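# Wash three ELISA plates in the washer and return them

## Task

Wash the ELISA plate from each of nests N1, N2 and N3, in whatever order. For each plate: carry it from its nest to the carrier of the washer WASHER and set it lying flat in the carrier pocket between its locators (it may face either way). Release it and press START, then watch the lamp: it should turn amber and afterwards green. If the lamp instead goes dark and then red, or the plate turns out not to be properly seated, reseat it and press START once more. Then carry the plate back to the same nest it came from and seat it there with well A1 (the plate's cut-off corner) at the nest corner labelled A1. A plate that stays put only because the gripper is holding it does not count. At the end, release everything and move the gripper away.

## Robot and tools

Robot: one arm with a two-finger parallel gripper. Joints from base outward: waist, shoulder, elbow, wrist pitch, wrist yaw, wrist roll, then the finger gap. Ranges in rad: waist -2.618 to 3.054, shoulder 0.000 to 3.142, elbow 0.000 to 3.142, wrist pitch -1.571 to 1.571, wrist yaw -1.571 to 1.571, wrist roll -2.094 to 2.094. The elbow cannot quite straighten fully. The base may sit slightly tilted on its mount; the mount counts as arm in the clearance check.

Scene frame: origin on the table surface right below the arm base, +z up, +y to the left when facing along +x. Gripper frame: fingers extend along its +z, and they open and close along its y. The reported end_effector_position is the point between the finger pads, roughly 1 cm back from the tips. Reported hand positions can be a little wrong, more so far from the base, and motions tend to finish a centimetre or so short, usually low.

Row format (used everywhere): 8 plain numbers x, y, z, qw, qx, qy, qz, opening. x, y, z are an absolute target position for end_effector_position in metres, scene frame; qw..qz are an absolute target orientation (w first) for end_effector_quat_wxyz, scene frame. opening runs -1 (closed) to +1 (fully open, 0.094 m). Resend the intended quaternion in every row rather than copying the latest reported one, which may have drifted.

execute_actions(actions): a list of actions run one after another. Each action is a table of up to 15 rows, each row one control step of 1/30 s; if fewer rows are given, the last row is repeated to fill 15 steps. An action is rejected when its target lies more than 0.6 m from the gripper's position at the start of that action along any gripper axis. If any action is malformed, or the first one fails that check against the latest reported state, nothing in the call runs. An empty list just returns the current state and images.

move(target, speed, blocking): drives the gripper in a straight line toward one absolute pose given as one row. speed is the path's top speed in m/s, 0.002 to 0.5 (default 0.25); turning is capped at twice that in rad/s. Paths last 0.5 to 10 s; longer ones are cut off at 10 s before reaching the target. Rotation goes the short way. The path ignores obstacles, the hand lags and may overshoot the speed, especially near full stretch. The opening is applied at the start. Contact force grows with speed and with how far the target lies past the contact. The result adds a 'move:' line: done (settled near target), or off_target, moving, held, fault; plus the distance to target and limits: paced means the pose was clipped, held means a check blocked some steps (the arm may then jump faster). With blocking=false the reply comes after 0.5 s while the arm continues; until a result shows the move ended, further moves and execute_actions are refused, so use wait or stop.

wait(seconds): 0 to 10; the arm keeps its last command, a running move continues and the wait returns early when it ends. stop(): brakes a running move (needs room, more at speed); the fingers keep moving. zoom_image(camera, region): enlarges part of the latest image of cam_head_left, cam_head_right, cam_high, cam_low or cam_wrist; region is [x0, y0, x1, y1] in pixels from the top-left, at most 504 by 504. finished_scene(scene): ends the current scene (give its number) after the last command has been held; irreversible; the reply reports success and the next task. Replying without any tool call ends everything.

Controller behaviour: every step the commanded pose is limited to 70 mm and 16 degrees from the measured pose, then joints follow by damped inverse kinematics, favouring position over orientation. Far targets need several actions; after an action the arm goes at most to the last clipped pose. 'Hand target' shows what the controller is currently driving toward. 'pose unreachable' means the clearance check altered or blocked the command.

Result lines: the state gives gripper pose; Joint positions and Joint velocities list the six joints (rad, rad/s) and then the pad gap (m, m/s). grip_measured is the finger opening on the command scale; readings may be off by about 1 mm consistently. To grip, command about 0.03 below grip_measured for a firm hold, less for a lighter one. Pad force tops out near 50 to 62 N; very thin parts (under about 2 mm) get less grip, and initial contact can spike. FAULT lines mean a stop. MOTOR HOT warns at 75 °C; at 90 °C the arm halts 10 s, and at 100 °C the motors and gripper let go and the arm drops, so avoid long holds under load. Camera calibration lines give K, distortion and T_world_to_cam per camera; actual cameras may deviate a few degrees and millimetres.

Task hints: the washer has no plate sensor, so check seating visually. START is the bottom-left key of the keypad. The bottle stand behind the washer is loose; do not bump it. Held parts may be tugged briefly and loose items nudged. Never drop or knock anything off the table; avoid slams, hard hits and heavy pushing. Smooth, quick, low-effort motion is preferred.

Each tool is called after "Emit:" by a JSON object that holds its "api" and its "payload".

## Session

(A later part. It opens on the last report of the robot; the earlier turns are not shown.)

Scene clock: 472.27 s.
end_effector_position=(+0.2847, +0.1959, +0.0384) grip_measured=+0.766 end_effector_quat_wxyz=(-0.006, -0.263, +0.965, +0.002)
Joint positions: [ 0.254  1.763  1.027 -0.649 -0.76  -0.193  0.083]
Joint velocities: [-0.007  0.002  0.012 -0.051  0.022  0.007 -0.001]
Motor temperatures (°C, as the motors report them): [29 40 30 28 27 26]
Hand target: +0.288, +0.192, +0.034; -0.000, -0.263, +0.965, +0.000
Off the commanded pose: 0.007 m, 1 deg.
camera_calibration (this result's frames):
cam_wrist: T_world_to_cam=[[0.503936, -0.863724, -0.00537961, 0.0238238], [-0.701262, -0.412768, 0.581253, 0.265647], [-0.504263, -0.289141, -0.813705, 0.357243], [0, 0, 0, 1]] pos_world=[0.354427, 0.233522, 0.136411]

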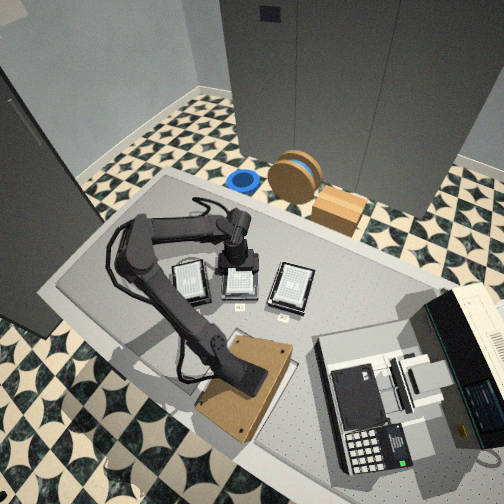

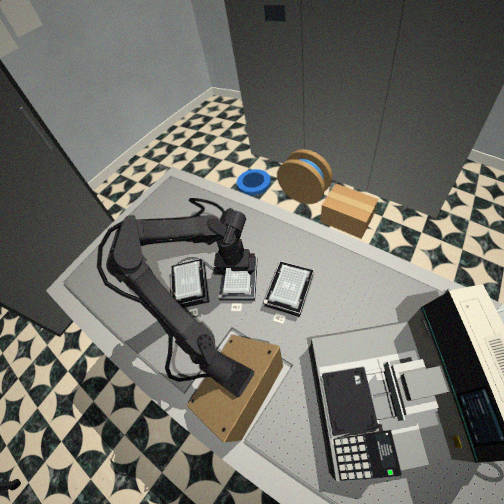

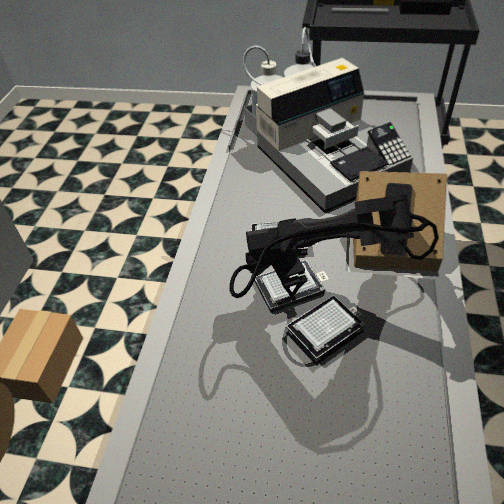

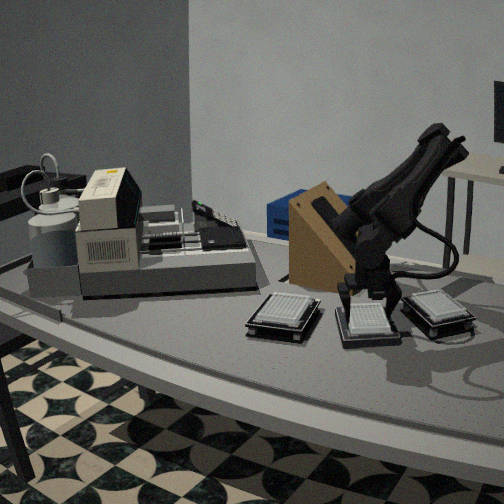

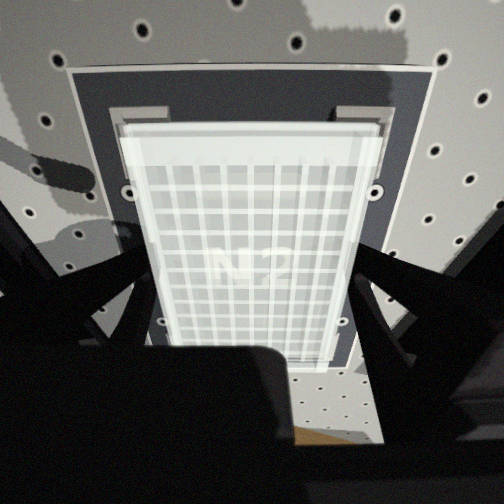

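Seated. Release, lift, go to N1.

Emit:
{"api": "execute_actions", "payload": {"actions": [[[0.2885,0.192,0.036,0,-0.263,0.965,0,0.85]],[[0.2885,0.192,0.036,0,-0.263,0.965,0,1]]]}}

Emit:
{"api": "move", "payload": {"target": [0.288,0.200,0.12,0,-0.263,0.965,0,1], "speed": 0.06}}

Emit:
{"api": "move", "payload": {"target": [0.342,0.018,0.11,0,-0.087,0.996,0,1], "speed": 0.15}}

Scene clock: 477.37 s.
end_effector_position=(+0.2858, +0.1964, +0.0383) grip_measured=+1.000 end_effector_quat_wxyz=(-0.004, -0.265, +0.964, +0.002)
Joint positions: [ 0.255  1.763  1.027 -0.643 -0.761 -0.193  0.094]
Joint velocities: [-0.012  0.002 -0.002  0.007 -0.022  0.051  0.   ]
Motor temperatures (°C, as the motors report them): [29 40 30 28 27 26]
Hand target: +0.288, +0.192, +0.036; -0.000, -0.263, +0.965, +0.000
Off the commanded pose: 0.006 m, 1 deg.
camera_calibration (this result's frames):
cam_wrist: T_world_to_cam=[[0.507798, -0.861461, -0.00507544, 0.0222075], [-0.701604, -0.416973, 0.577828, 0.267716], [-0.499893, -0.289859, -0.816143, 0.356841], [0, 0, 0, 1]] pos_world=[0.354936, 0.234195, 0.136653]

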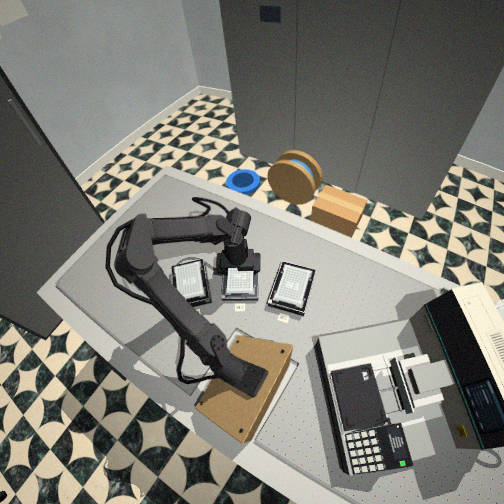

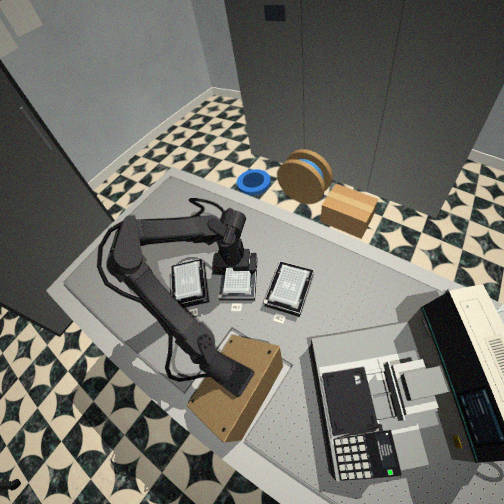

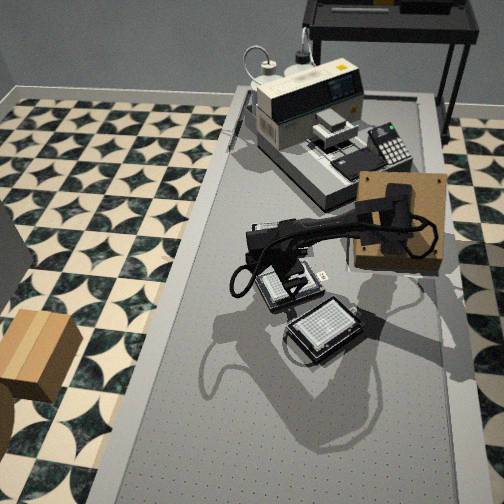

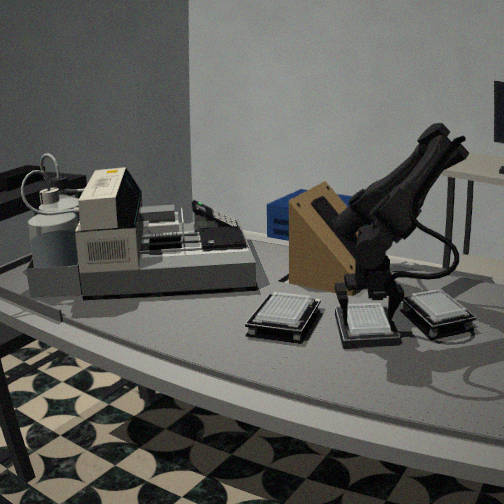

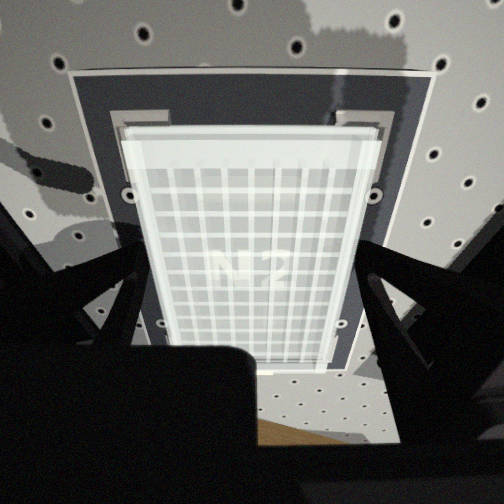

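Scene clock: 479.27 s.
end_effector_position=(+0.2831, +0.1942, +0.1049) grip_measured=+1.000 end_effector_quat_wxyz=(-0.021, -0.256, +0.967, +0.000)
Joint positions: [ 0.101  1.729  1.195 -1.042 -0.77  -0.42   0.094]
Joint velocities: [-0.002  0.002  0.002 -0.037  0.007 -0.095  0.   ]
Motor temperatures (°C, as the motors report them): [29 40 30 28 27 26]
Hand target: +0.290, +0.201, +0.120; +0.000, -0.263, +0.965, +0.002
Off the commanded pose: 0.017 m, 3 deg.
move: off_target
camera_calibration (this result's frames):
cam_wrist: T_world_to_cam=[[0.490631, -0.871307, -0.0102344, 0.0292668], [-0.689797, -0.395546, 0.606402, 0.215963], [-0.532411, -0.29046, -0.795092, 0.416275], [0, 0, 0, 1]] pos_world=[0.35624, 0.231835, 0.200316]

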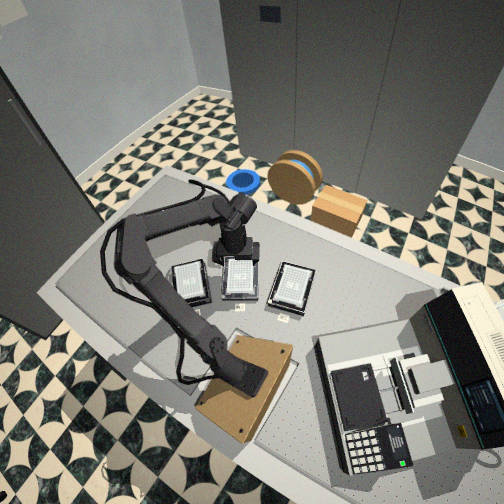

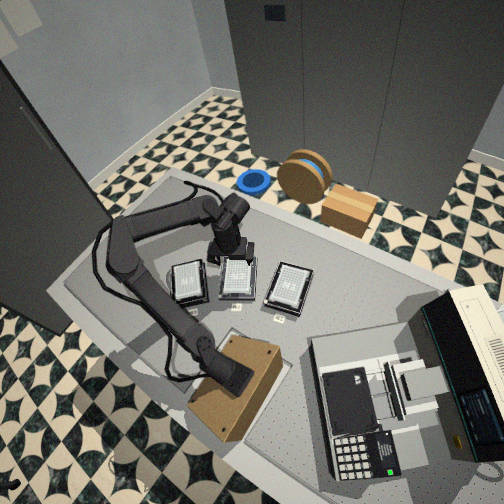

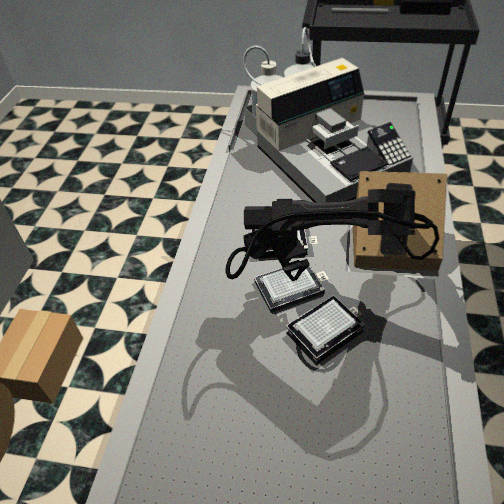

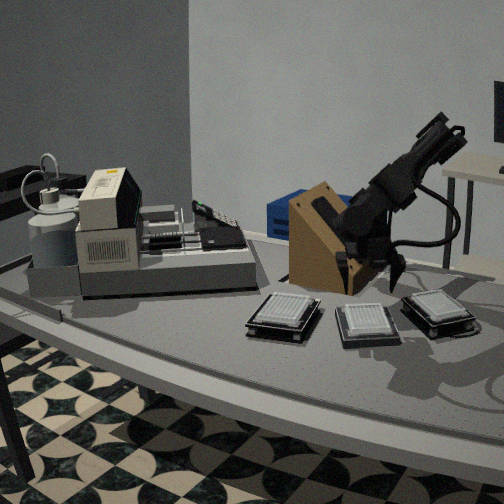

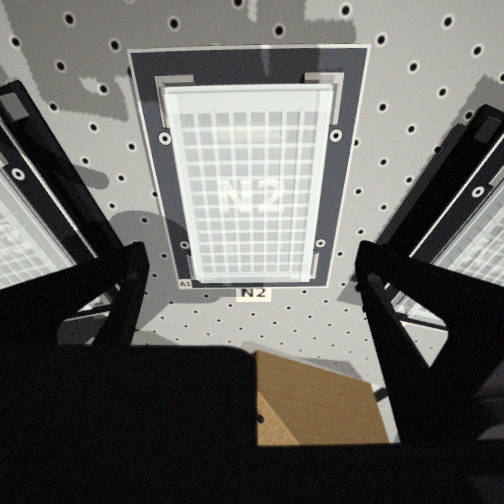

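Scene clock: 480.87 s.
end_effector_position=(+0.3287, +0.0257, +0.0997) grip_measured=+1.000 end_effector_quat_wxyz=(-0.021, -0.078, +0.997, +0.012)
Joint positions: [-0.257  2.215  1.311 -1.017 -0.736 -0.552  0.094]
Joint velocities: [-0.002  0.007  0.027 -0.007 -0.007  0.037  0.   ]
Motor temperatures (°C, as the motors report them): [29 40 30 28 27 26]
Hand target: +0.341, +0.021, +0.109; -0.000, -0.087, +0.996, +0.006
Off the commanded pose: 0.019 m, 3 deg.
move: off_target
camera_calibration (this result's frames):
cam_wrist: T_world_to_cam=[[0.150726, -0.988247, -0.0255039, -0.02369], [-0.784765, -0.1353, 0.604845, 0.208583], [-0.601187, -0.0711511, -0.795934, 0.404572], [0, 0, 0, 1]] pos_world=[0.410482, 0.0335955, 0.195248]

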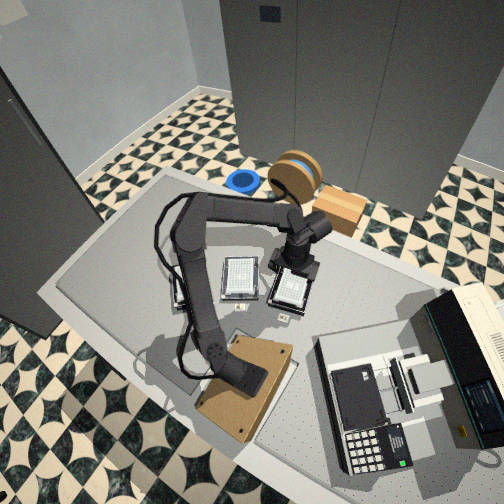

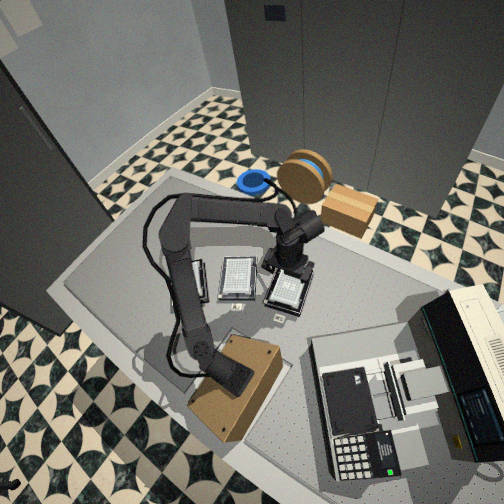

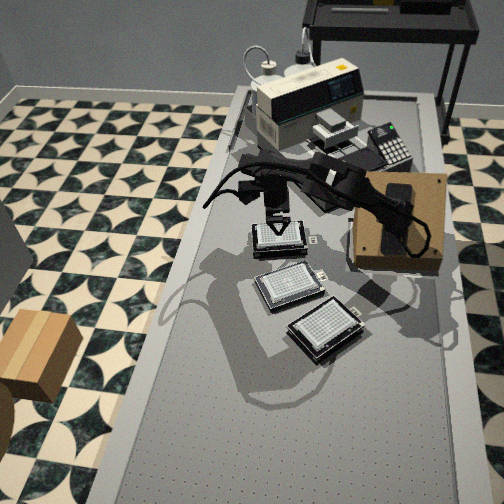

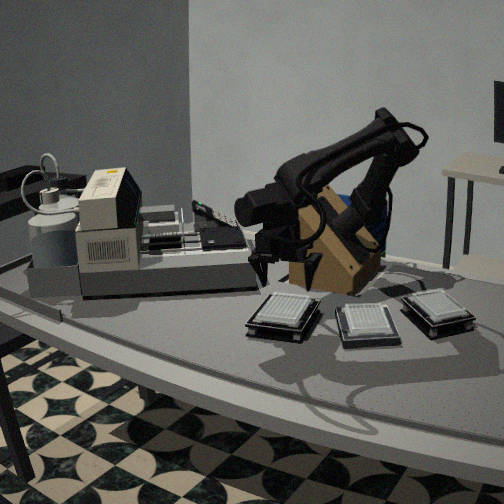

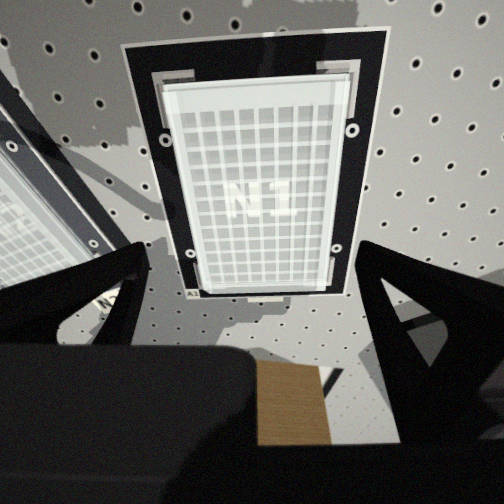

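Emit:
{"api": "zoom_image", "payload": {"camera": "cam_wrist", "region": [110,20,400,310]}}

Emit:
{"api": "move", "payload": {"target": [0.344,0.020,0.075,0,-0.105,0.9945,0,1], "speed": 0.03}}

Region (110, 20, 400, 310) of cam_wrist's 504x504 image, scaled by 1.738, with more detail than that image has.

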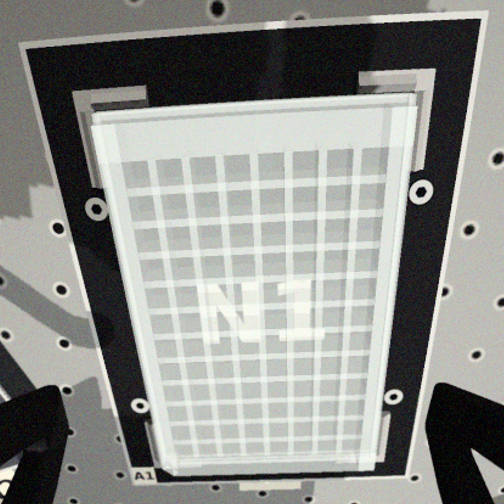

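Scene clock: 492.23 s.
end_effector_position=(+0.3423, +0.0236, +0.0765) grip_measured=+1.000 end_effector_quat_wxyz=(-0.007, -0.109, +0.994, -0.003)
Joint positions: [-0.203  2.235  1.284 -0.87  -0.735 -0.508  0.094]
Joint velocities: [-0.027  0.002  0.002  0.007  0.051  0.022  0.   ]
Motor temperatures (°C, as the motors report them): [30 40 31 28 27 26]
Hand target: +0.343, +0.020, +0.075; -0.000, -0.105, +0.995, -0.001
Off the commanded pose: 0.004 m, 1 deg.
move: done
camera_calibration (this result's frames):
cam_wrist: T_world_to_cam=[[0.212543, -0.977131, 0.0064311, -0.052305], [-0.793582, -0.16877, 0.584589, 0.238354], [-0.570134, -0.129354, -0.811304, 0.38605], [0, 0, 0, 1]] pos_world=[0.420371, 0.0390555, 0.174201]

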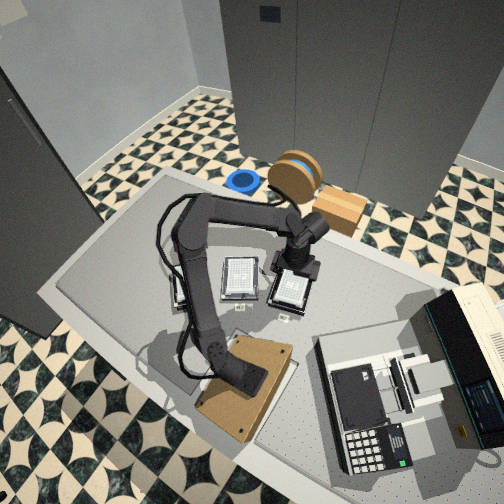

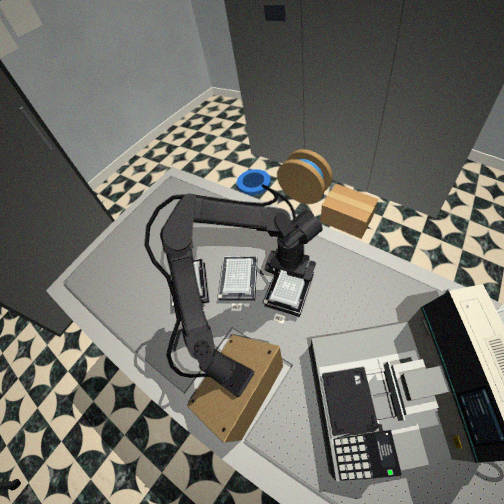

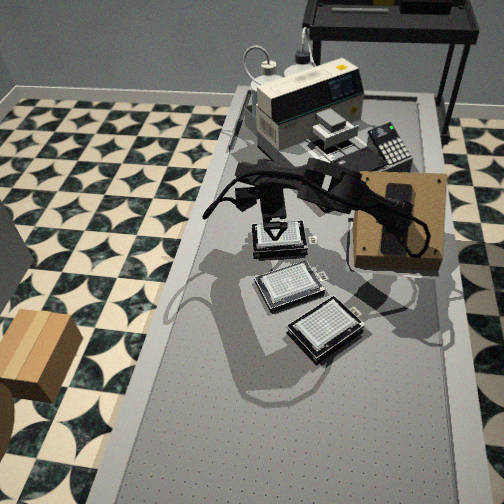

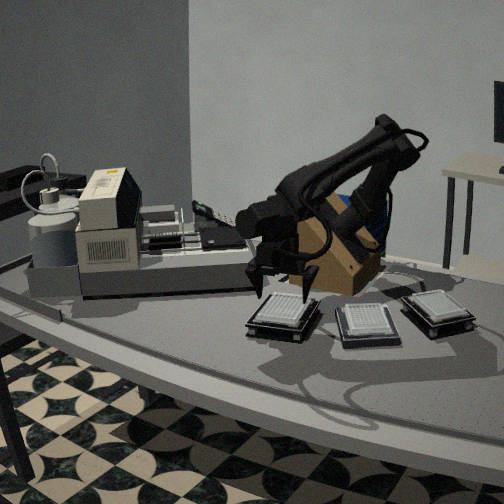

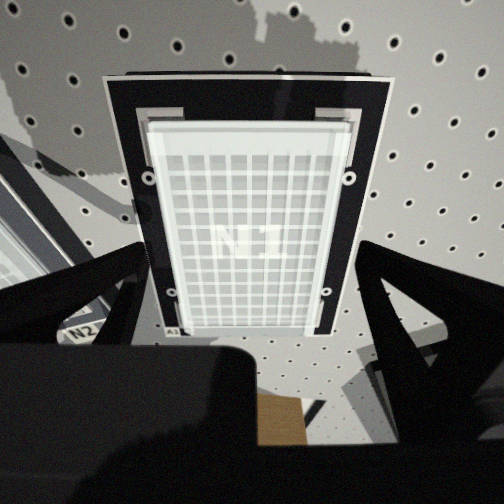

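Emit:
{"api": "move", "payload": {"target": [0.339,0.020,0.046,0,-0.105,0.9945,0,1], "speed": 0.025}}

Scene clock: 496.80 s.
end_effector_position=(+0.3372, +0.0226, +0.0476) grip_measured=+1.000 end_effector_quat_wxyz=(-0.007, -0.109, +0.994, -0.005)
Joint positions: [-0.15   2.253  1.208 -0.73  -0.744 -0.438  0.094]
Joint velocities: [-0.007  0.007 -0.007  0.037 -0.022  0.051  0.   ]
Motor temperatures (°C, as the motors report them): [30 39 30 28 27 26]
Hand target: +0.338, +0.020, +0.046; -0.000, -0.105, +0.994, -0.001
Off the commanded pose: 0.004 m, 1 deg.
move: done
camera_calibration (this result's frames):
cam_wrist: T_world_to_cam=[[0.212814, -0.977045, 0.009642, -0.0522251], [-0.793071, -0.166961, 0.585801, 0.250801], [-0.570744, -0.132313, -0.810398, 0.359855], [0, 0, 0, 1]] pos_world=[0.415402, 0.0384611, 0.14521]

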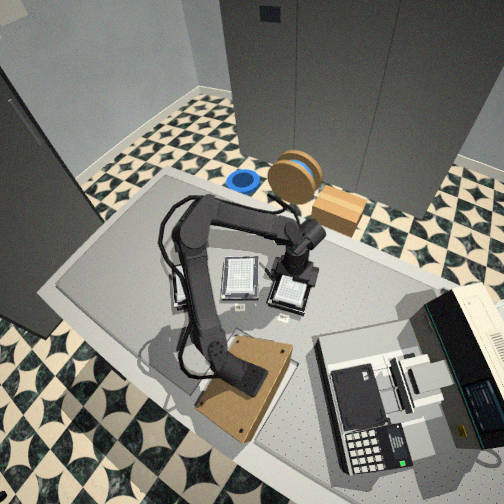

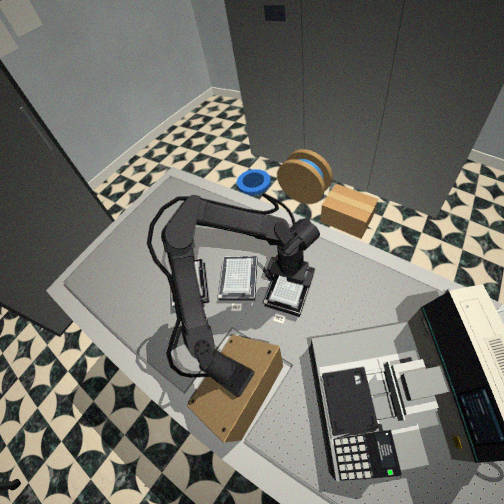

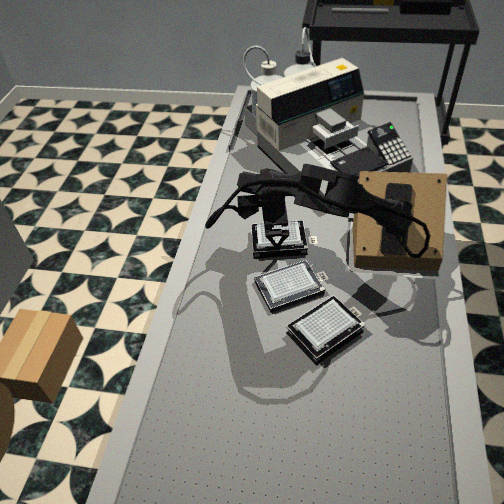

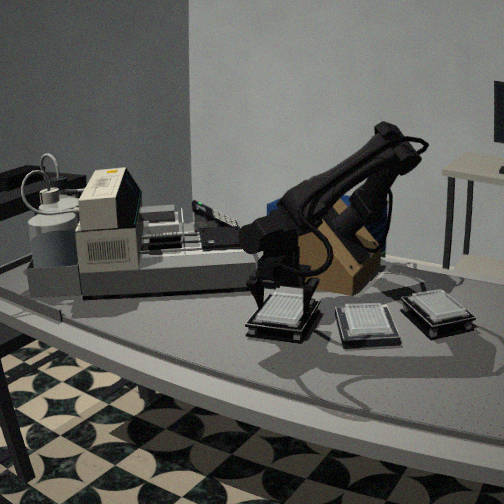

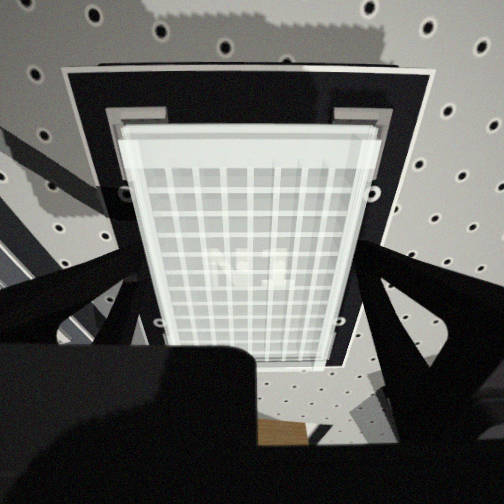

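Great. Grip and carry.

Emit:
{"api": "execute_actions", "payload": {"actions": [[[0.339,0.022,0.046,0,-0.105,0.9945,0,0.85]],[[0.339,0.022,0.046,0,-0.105,0.9945,0,0.74]]]}}

Emit:
{"api": "move", "payload": {"target": [0.343,0.026,0.11,0,-0.105,0.9945,0,0.74], "speed": 0.05}}

Emit:
{"api": "move", "payload": {"target": [0.33,-0.05,0.185,0,0.423,0.906,0,0.74], "speed": 0.2}}

Emit:
{"api": "move", "payload": {"target": [0.09,-0.305,0.175,0,0.941,0.339,0,0.74], "speed": 0.2}}

Scene clock: 503.17 s.
end_effector_position=(+0.3375, +0.0238, +0.0467) grip_measured=+0.773 end_effector_quat_wxyz=(-0.007, -0.107, +0.994, -0.004)
Joint positions: [-0.146  2.253  1.208 -0.728 -0.746 -0.431  0.083]
Joint velocities: [ 0.007  0.002 -0.002 -0.066 -0.007  0.037 -0.   ]
Motor temperatures (°C, as the motors report them): [30 39 30 28 27 26]
Hand target: +0.339, +0.022, +0.046; -0.000, -0.105, +0.994, +0.000
Off the commanded pose: 0.002 m, 1 deg.
camera_calibration (this result's frames):
cam_wrist: T_world_to_cam=[[0.209535, -0.977769, 0.00795579, -0.0498938], [-0.793356, -0.165248, 0.585901, 0.251796], [-0.571561, -0.129079, -0.810344, 0.359618], [0, 0, 0, 1]] pos_world=[0.415762, 0.0392432, 0.144283]

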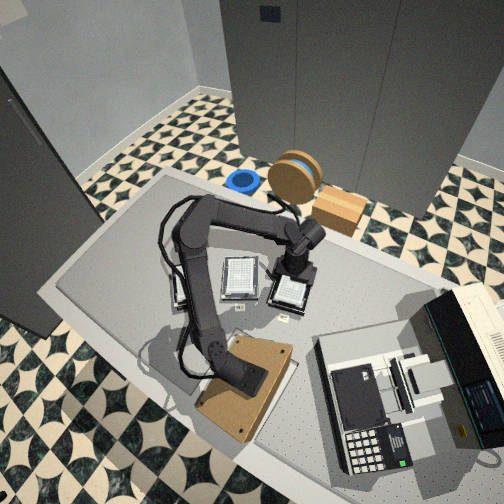

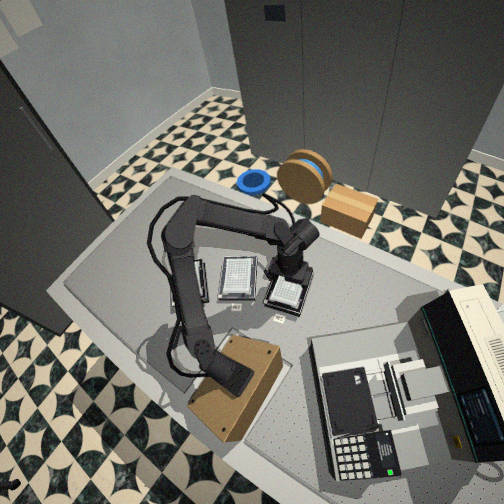

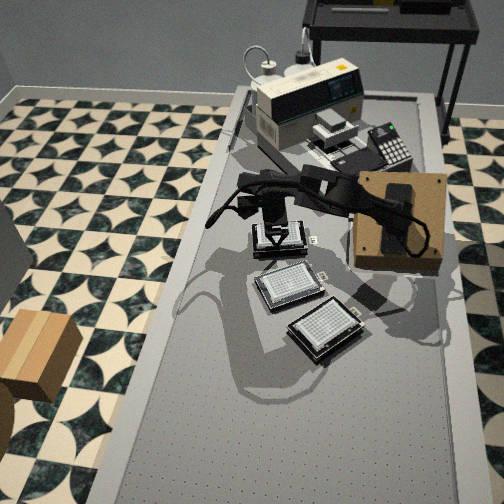

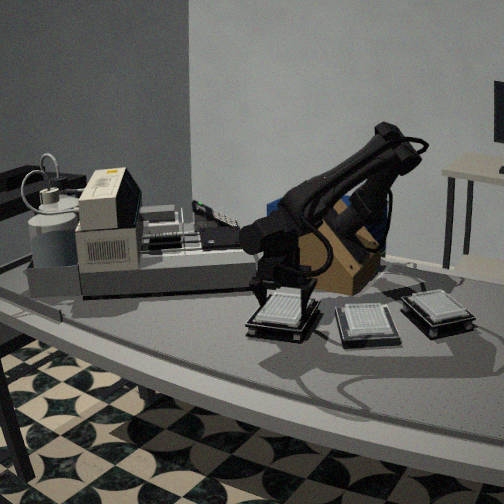

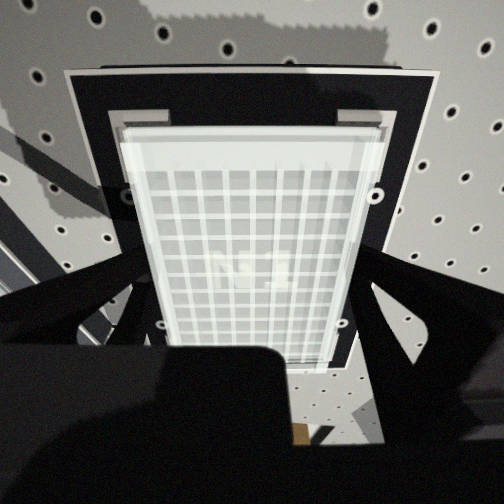

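Scene clock: 504.90 s.
end_effector_position=(+0.3347, +0.0254, +0.0915) grip_measured=+0.773 end_effector_quat_wxyz=(-0.021, -0.098, +0.995, +0.009)
Joint positions: [-0.236  2.235  1.322 -0.988 -0.736 -0.563  0.083]
Joint velocities: [ 0.002 -0.012  0.037 -0.022 -0.007 -0.11  -0.   ]
Motor temperatures (°C, as the motors report them): [31 40 30 28 27 26]
Hand target: +0.344, +0.027, +0.109; +0.000, -0.105, +0.994, +0.002
Off the commanded pose: 0.020 m, 3 deg.
move: off_target
camera_calibration (this result's frames):
cam_wrist: T_world_to_cam=[[0.191494, -0.981289, -0.0200614, -0.0394354], [-0.778354, -0.164281, 0.605951, 0.216688], [-0.597908, -0.100421, -0.795249, 0.401182], [0, 0, 0, 1]] pos_world=[0.416081, 0.0371873, 0.186946]

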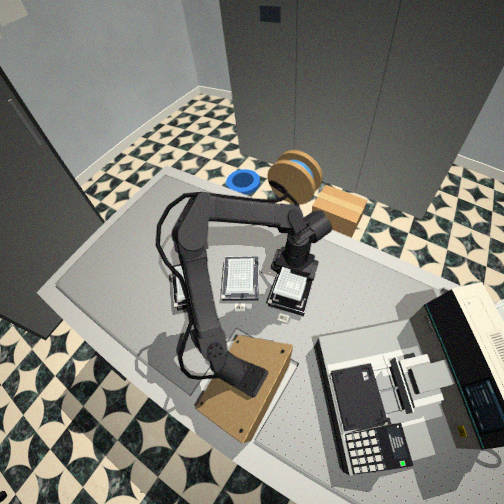

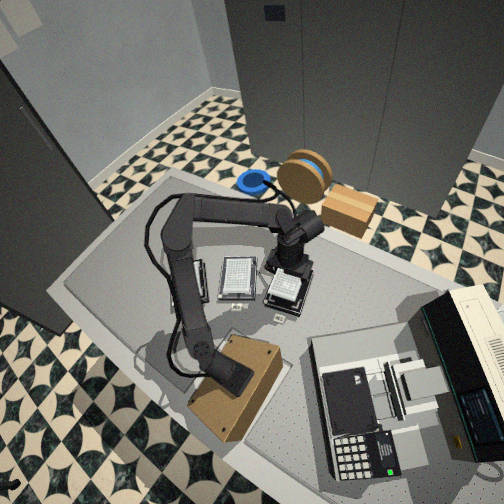

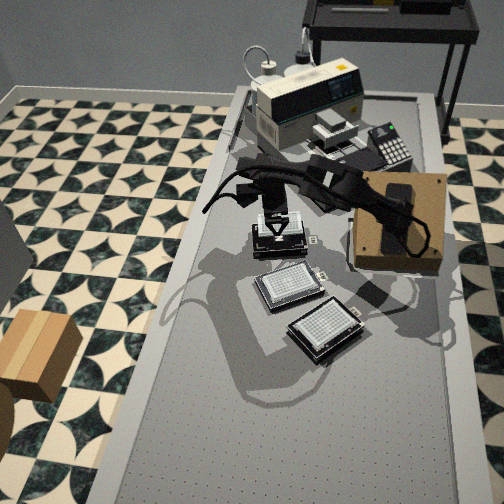

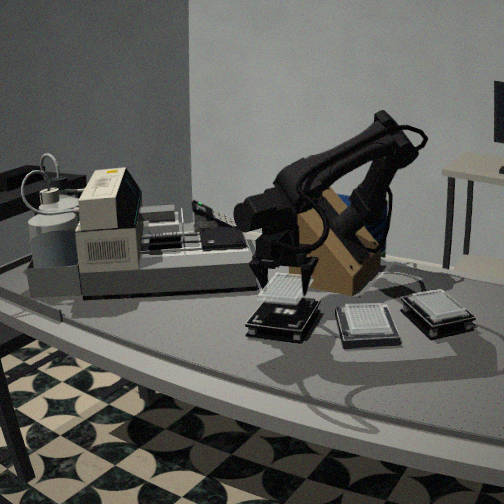

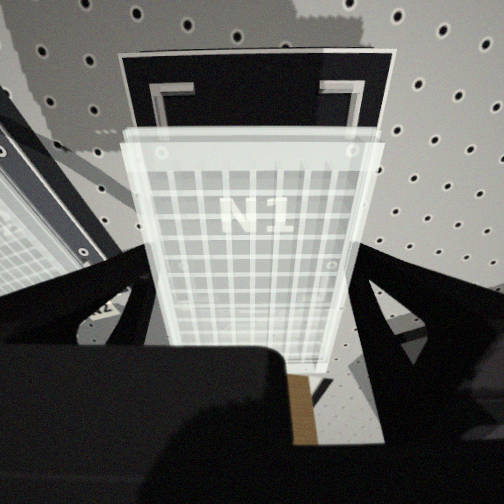

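Scene clock: 508.10 s.
end_effector_position=(+0.3301, -0.0418, +0.1740) grip_measured=+0.774 end_effector_quat_wxyz=(-0.011, +0.413, +0.911, +0.005)
Joint positions: [-0.512  2.353  1.572 -1.299 -0.642  0.176  0.083]
Joint velocities: [ 0.007  0.012 -0.017 -0.022 -0.037  0.11   0.001]
Motor temperatures (°C, as the motors report them): [31 40 30 27 27 26]
Hand target: +0.332, -0.049, +0.184; -0.001, +0.422, +0.907, +0.004
Off the commanded pose: 0.014 m, 2 deg.
move: off_target
camera_calibration (this result's frames):
cam_wrist: T_world_to_cam=[[-0.754934, -0.655801, 0.000419085, 0.21959], [-0.527837, 0.608005, 0.593058, 0.103926], [-0.389183, 0.447499, -0.805159, 0.413062], [0, 0, 0, 1]] pos_world=[0.381388, -0.104025, 0.270854]

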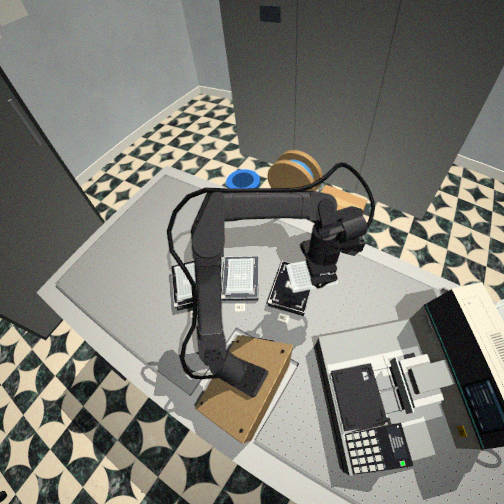

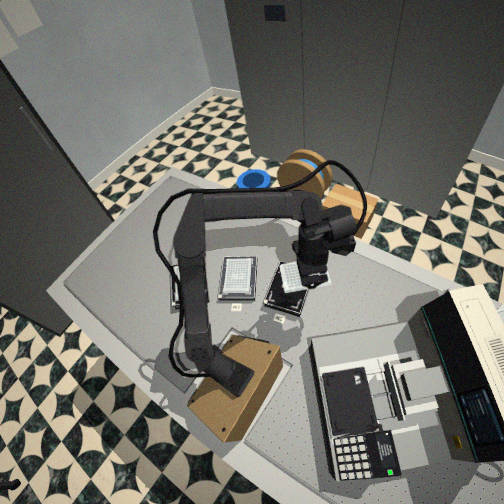

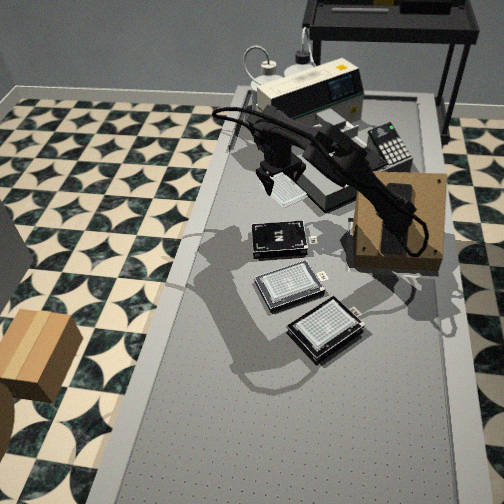

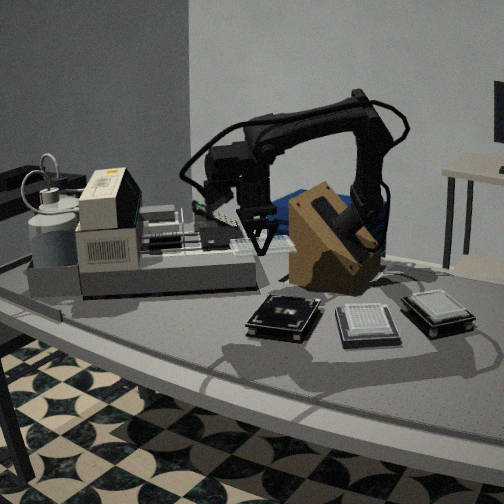

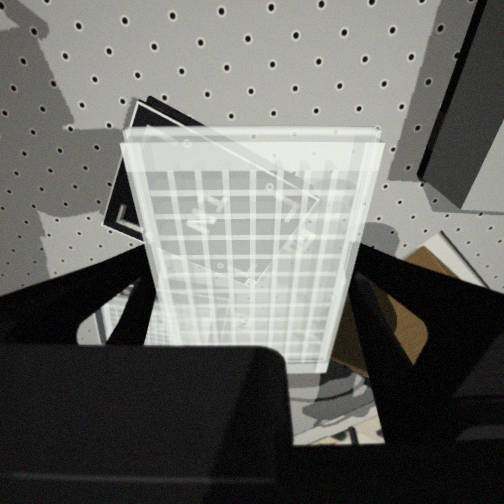

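Scene clock: 512.60 s.
end_effector_position=(+0.0980, -0.2963, +0.1671) grip_measured=+0.774 end_effector_quat_wxyz=(-0.010, +0.936, +0.351, +0.015)
Joint positions: [-1.326  2.873  1.724 -1.214 -0.165  1.054  0.083]
Joint velocities: [-0.002  0.002  0.017 -0.007  0.007  0.11  -0.001]
Motor temperatures (°C, as the motors report them): [31 40 31 27 27 26]
Hand target: +0.095, -0.301, +0.175; -0.005, +0.938, +0.346, +0.009
Off the commanded pose: 0.014 m, 3 deg.
move: off_target
camera_calibration (this result's frames):
cam_wrist: T_world_to_cam=[[-0.654117, 0.756331, 0.0097109, 0.284497], [0.60808, 0.518179, 0.60144, 0.000894576], [0.449856, 0.399317, -0.798859, 0.333529], [0, 0, 0, 1]] pos_world=[0.0355105, -0.348821, 0.263142]

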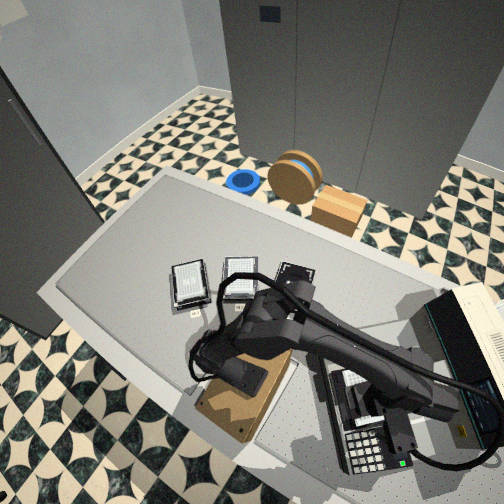

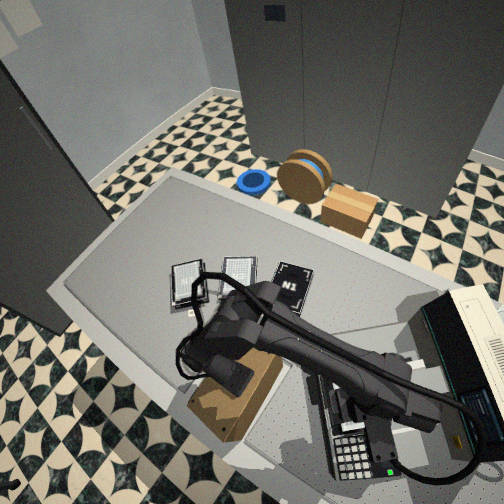

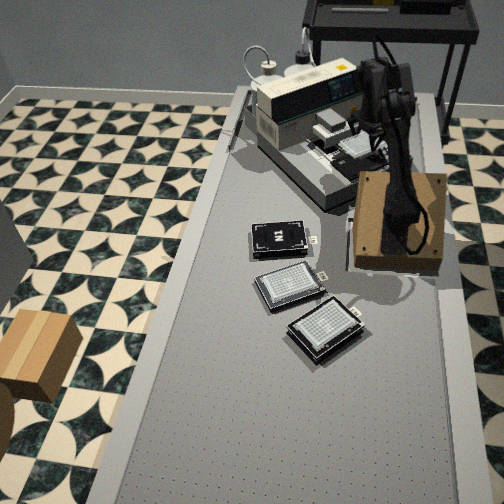

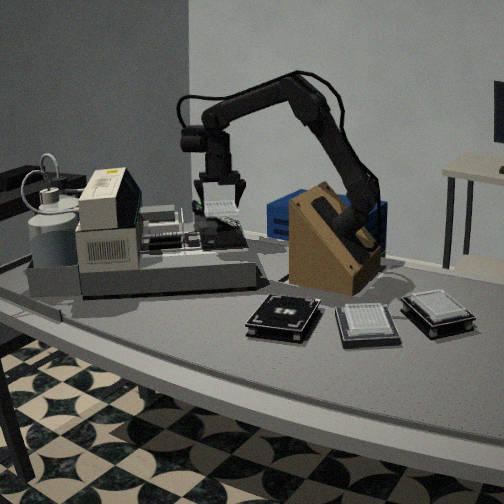

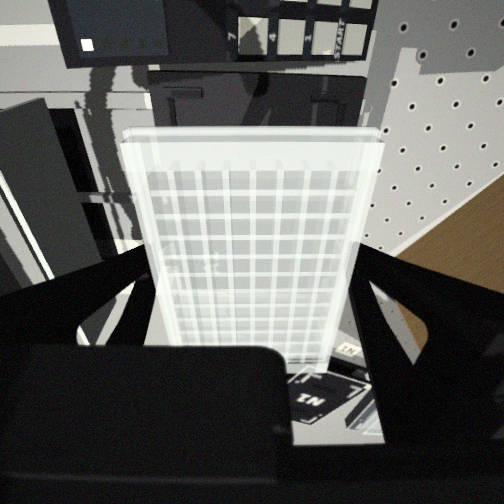

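Edge v≈127; seat ≈(0.0997,-0.2935).

Emit:
{"api": "move", "payload": {"target": [0.102,-0.297,0.12,0,0.941,0.339,0,0.74], "speed": 0.03}}

Scene clock: 517.40 s.
end_effector_position=(+0.0993, -0.2933, +0.1216) grip_measured=+0.774 end_effector_quat_wxyz=(-0.007, +0.941, +0.338, +0.004)
Joint positions: [-1.292  2.891  1.573 -1.03  -0.168  1.107  0.083]
Joint velocities: [ 0.012  0.002  0.002 -0.022  0.007  0.051  0.   ]
Motor temperatures (°C, as the motors report them): [30 41 31 27 27 26]
Hand target: +0.101, -0.296, +0.120; -0.000, +0.941, +0.339, -0.000
Off the commanded pose: 0.005 m, 1 deg.
move: done
camera_calibration (this result's frames):
cam_wrist: T_world_to_cam=[[-0.633506, 0.773662, 0.0108407, 0.286372], [0.632759, 0.509964, 0.582711, 0.0233601], [0.445293, 0.376011, -0.812607, 0.290633], [0, 0, 0, 1]] pos_world=[0.0372205, -0.342749, 0.219454]

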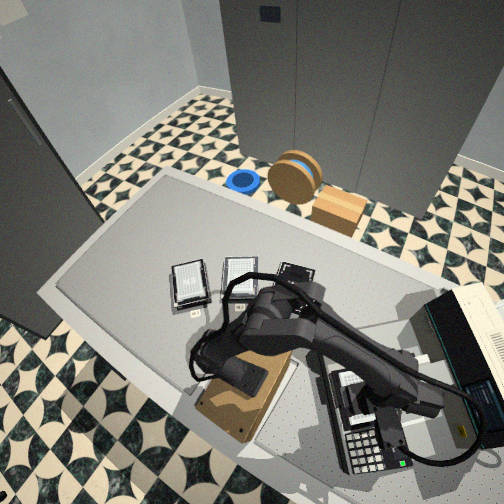

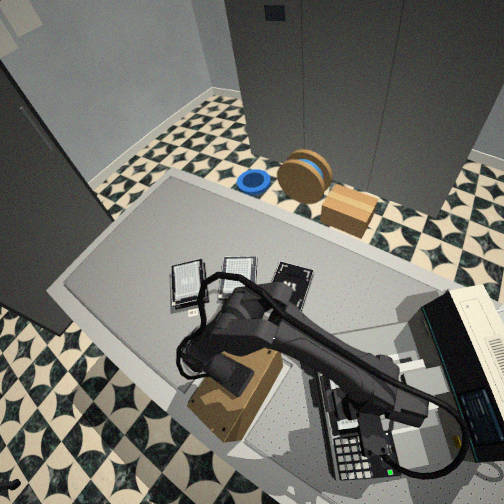

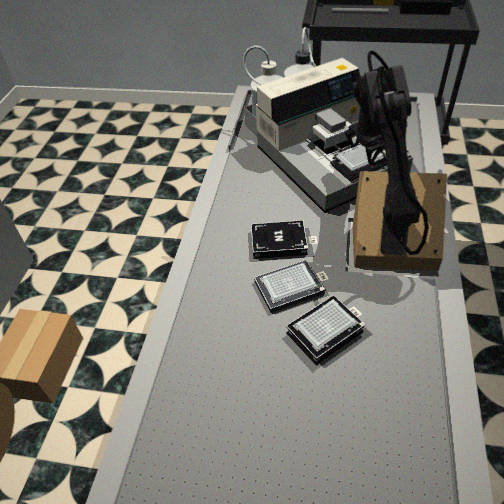

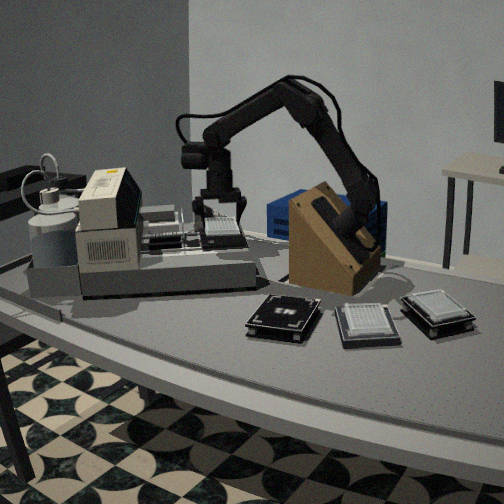

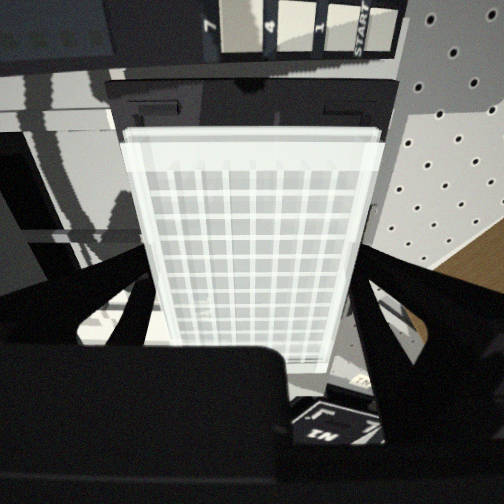

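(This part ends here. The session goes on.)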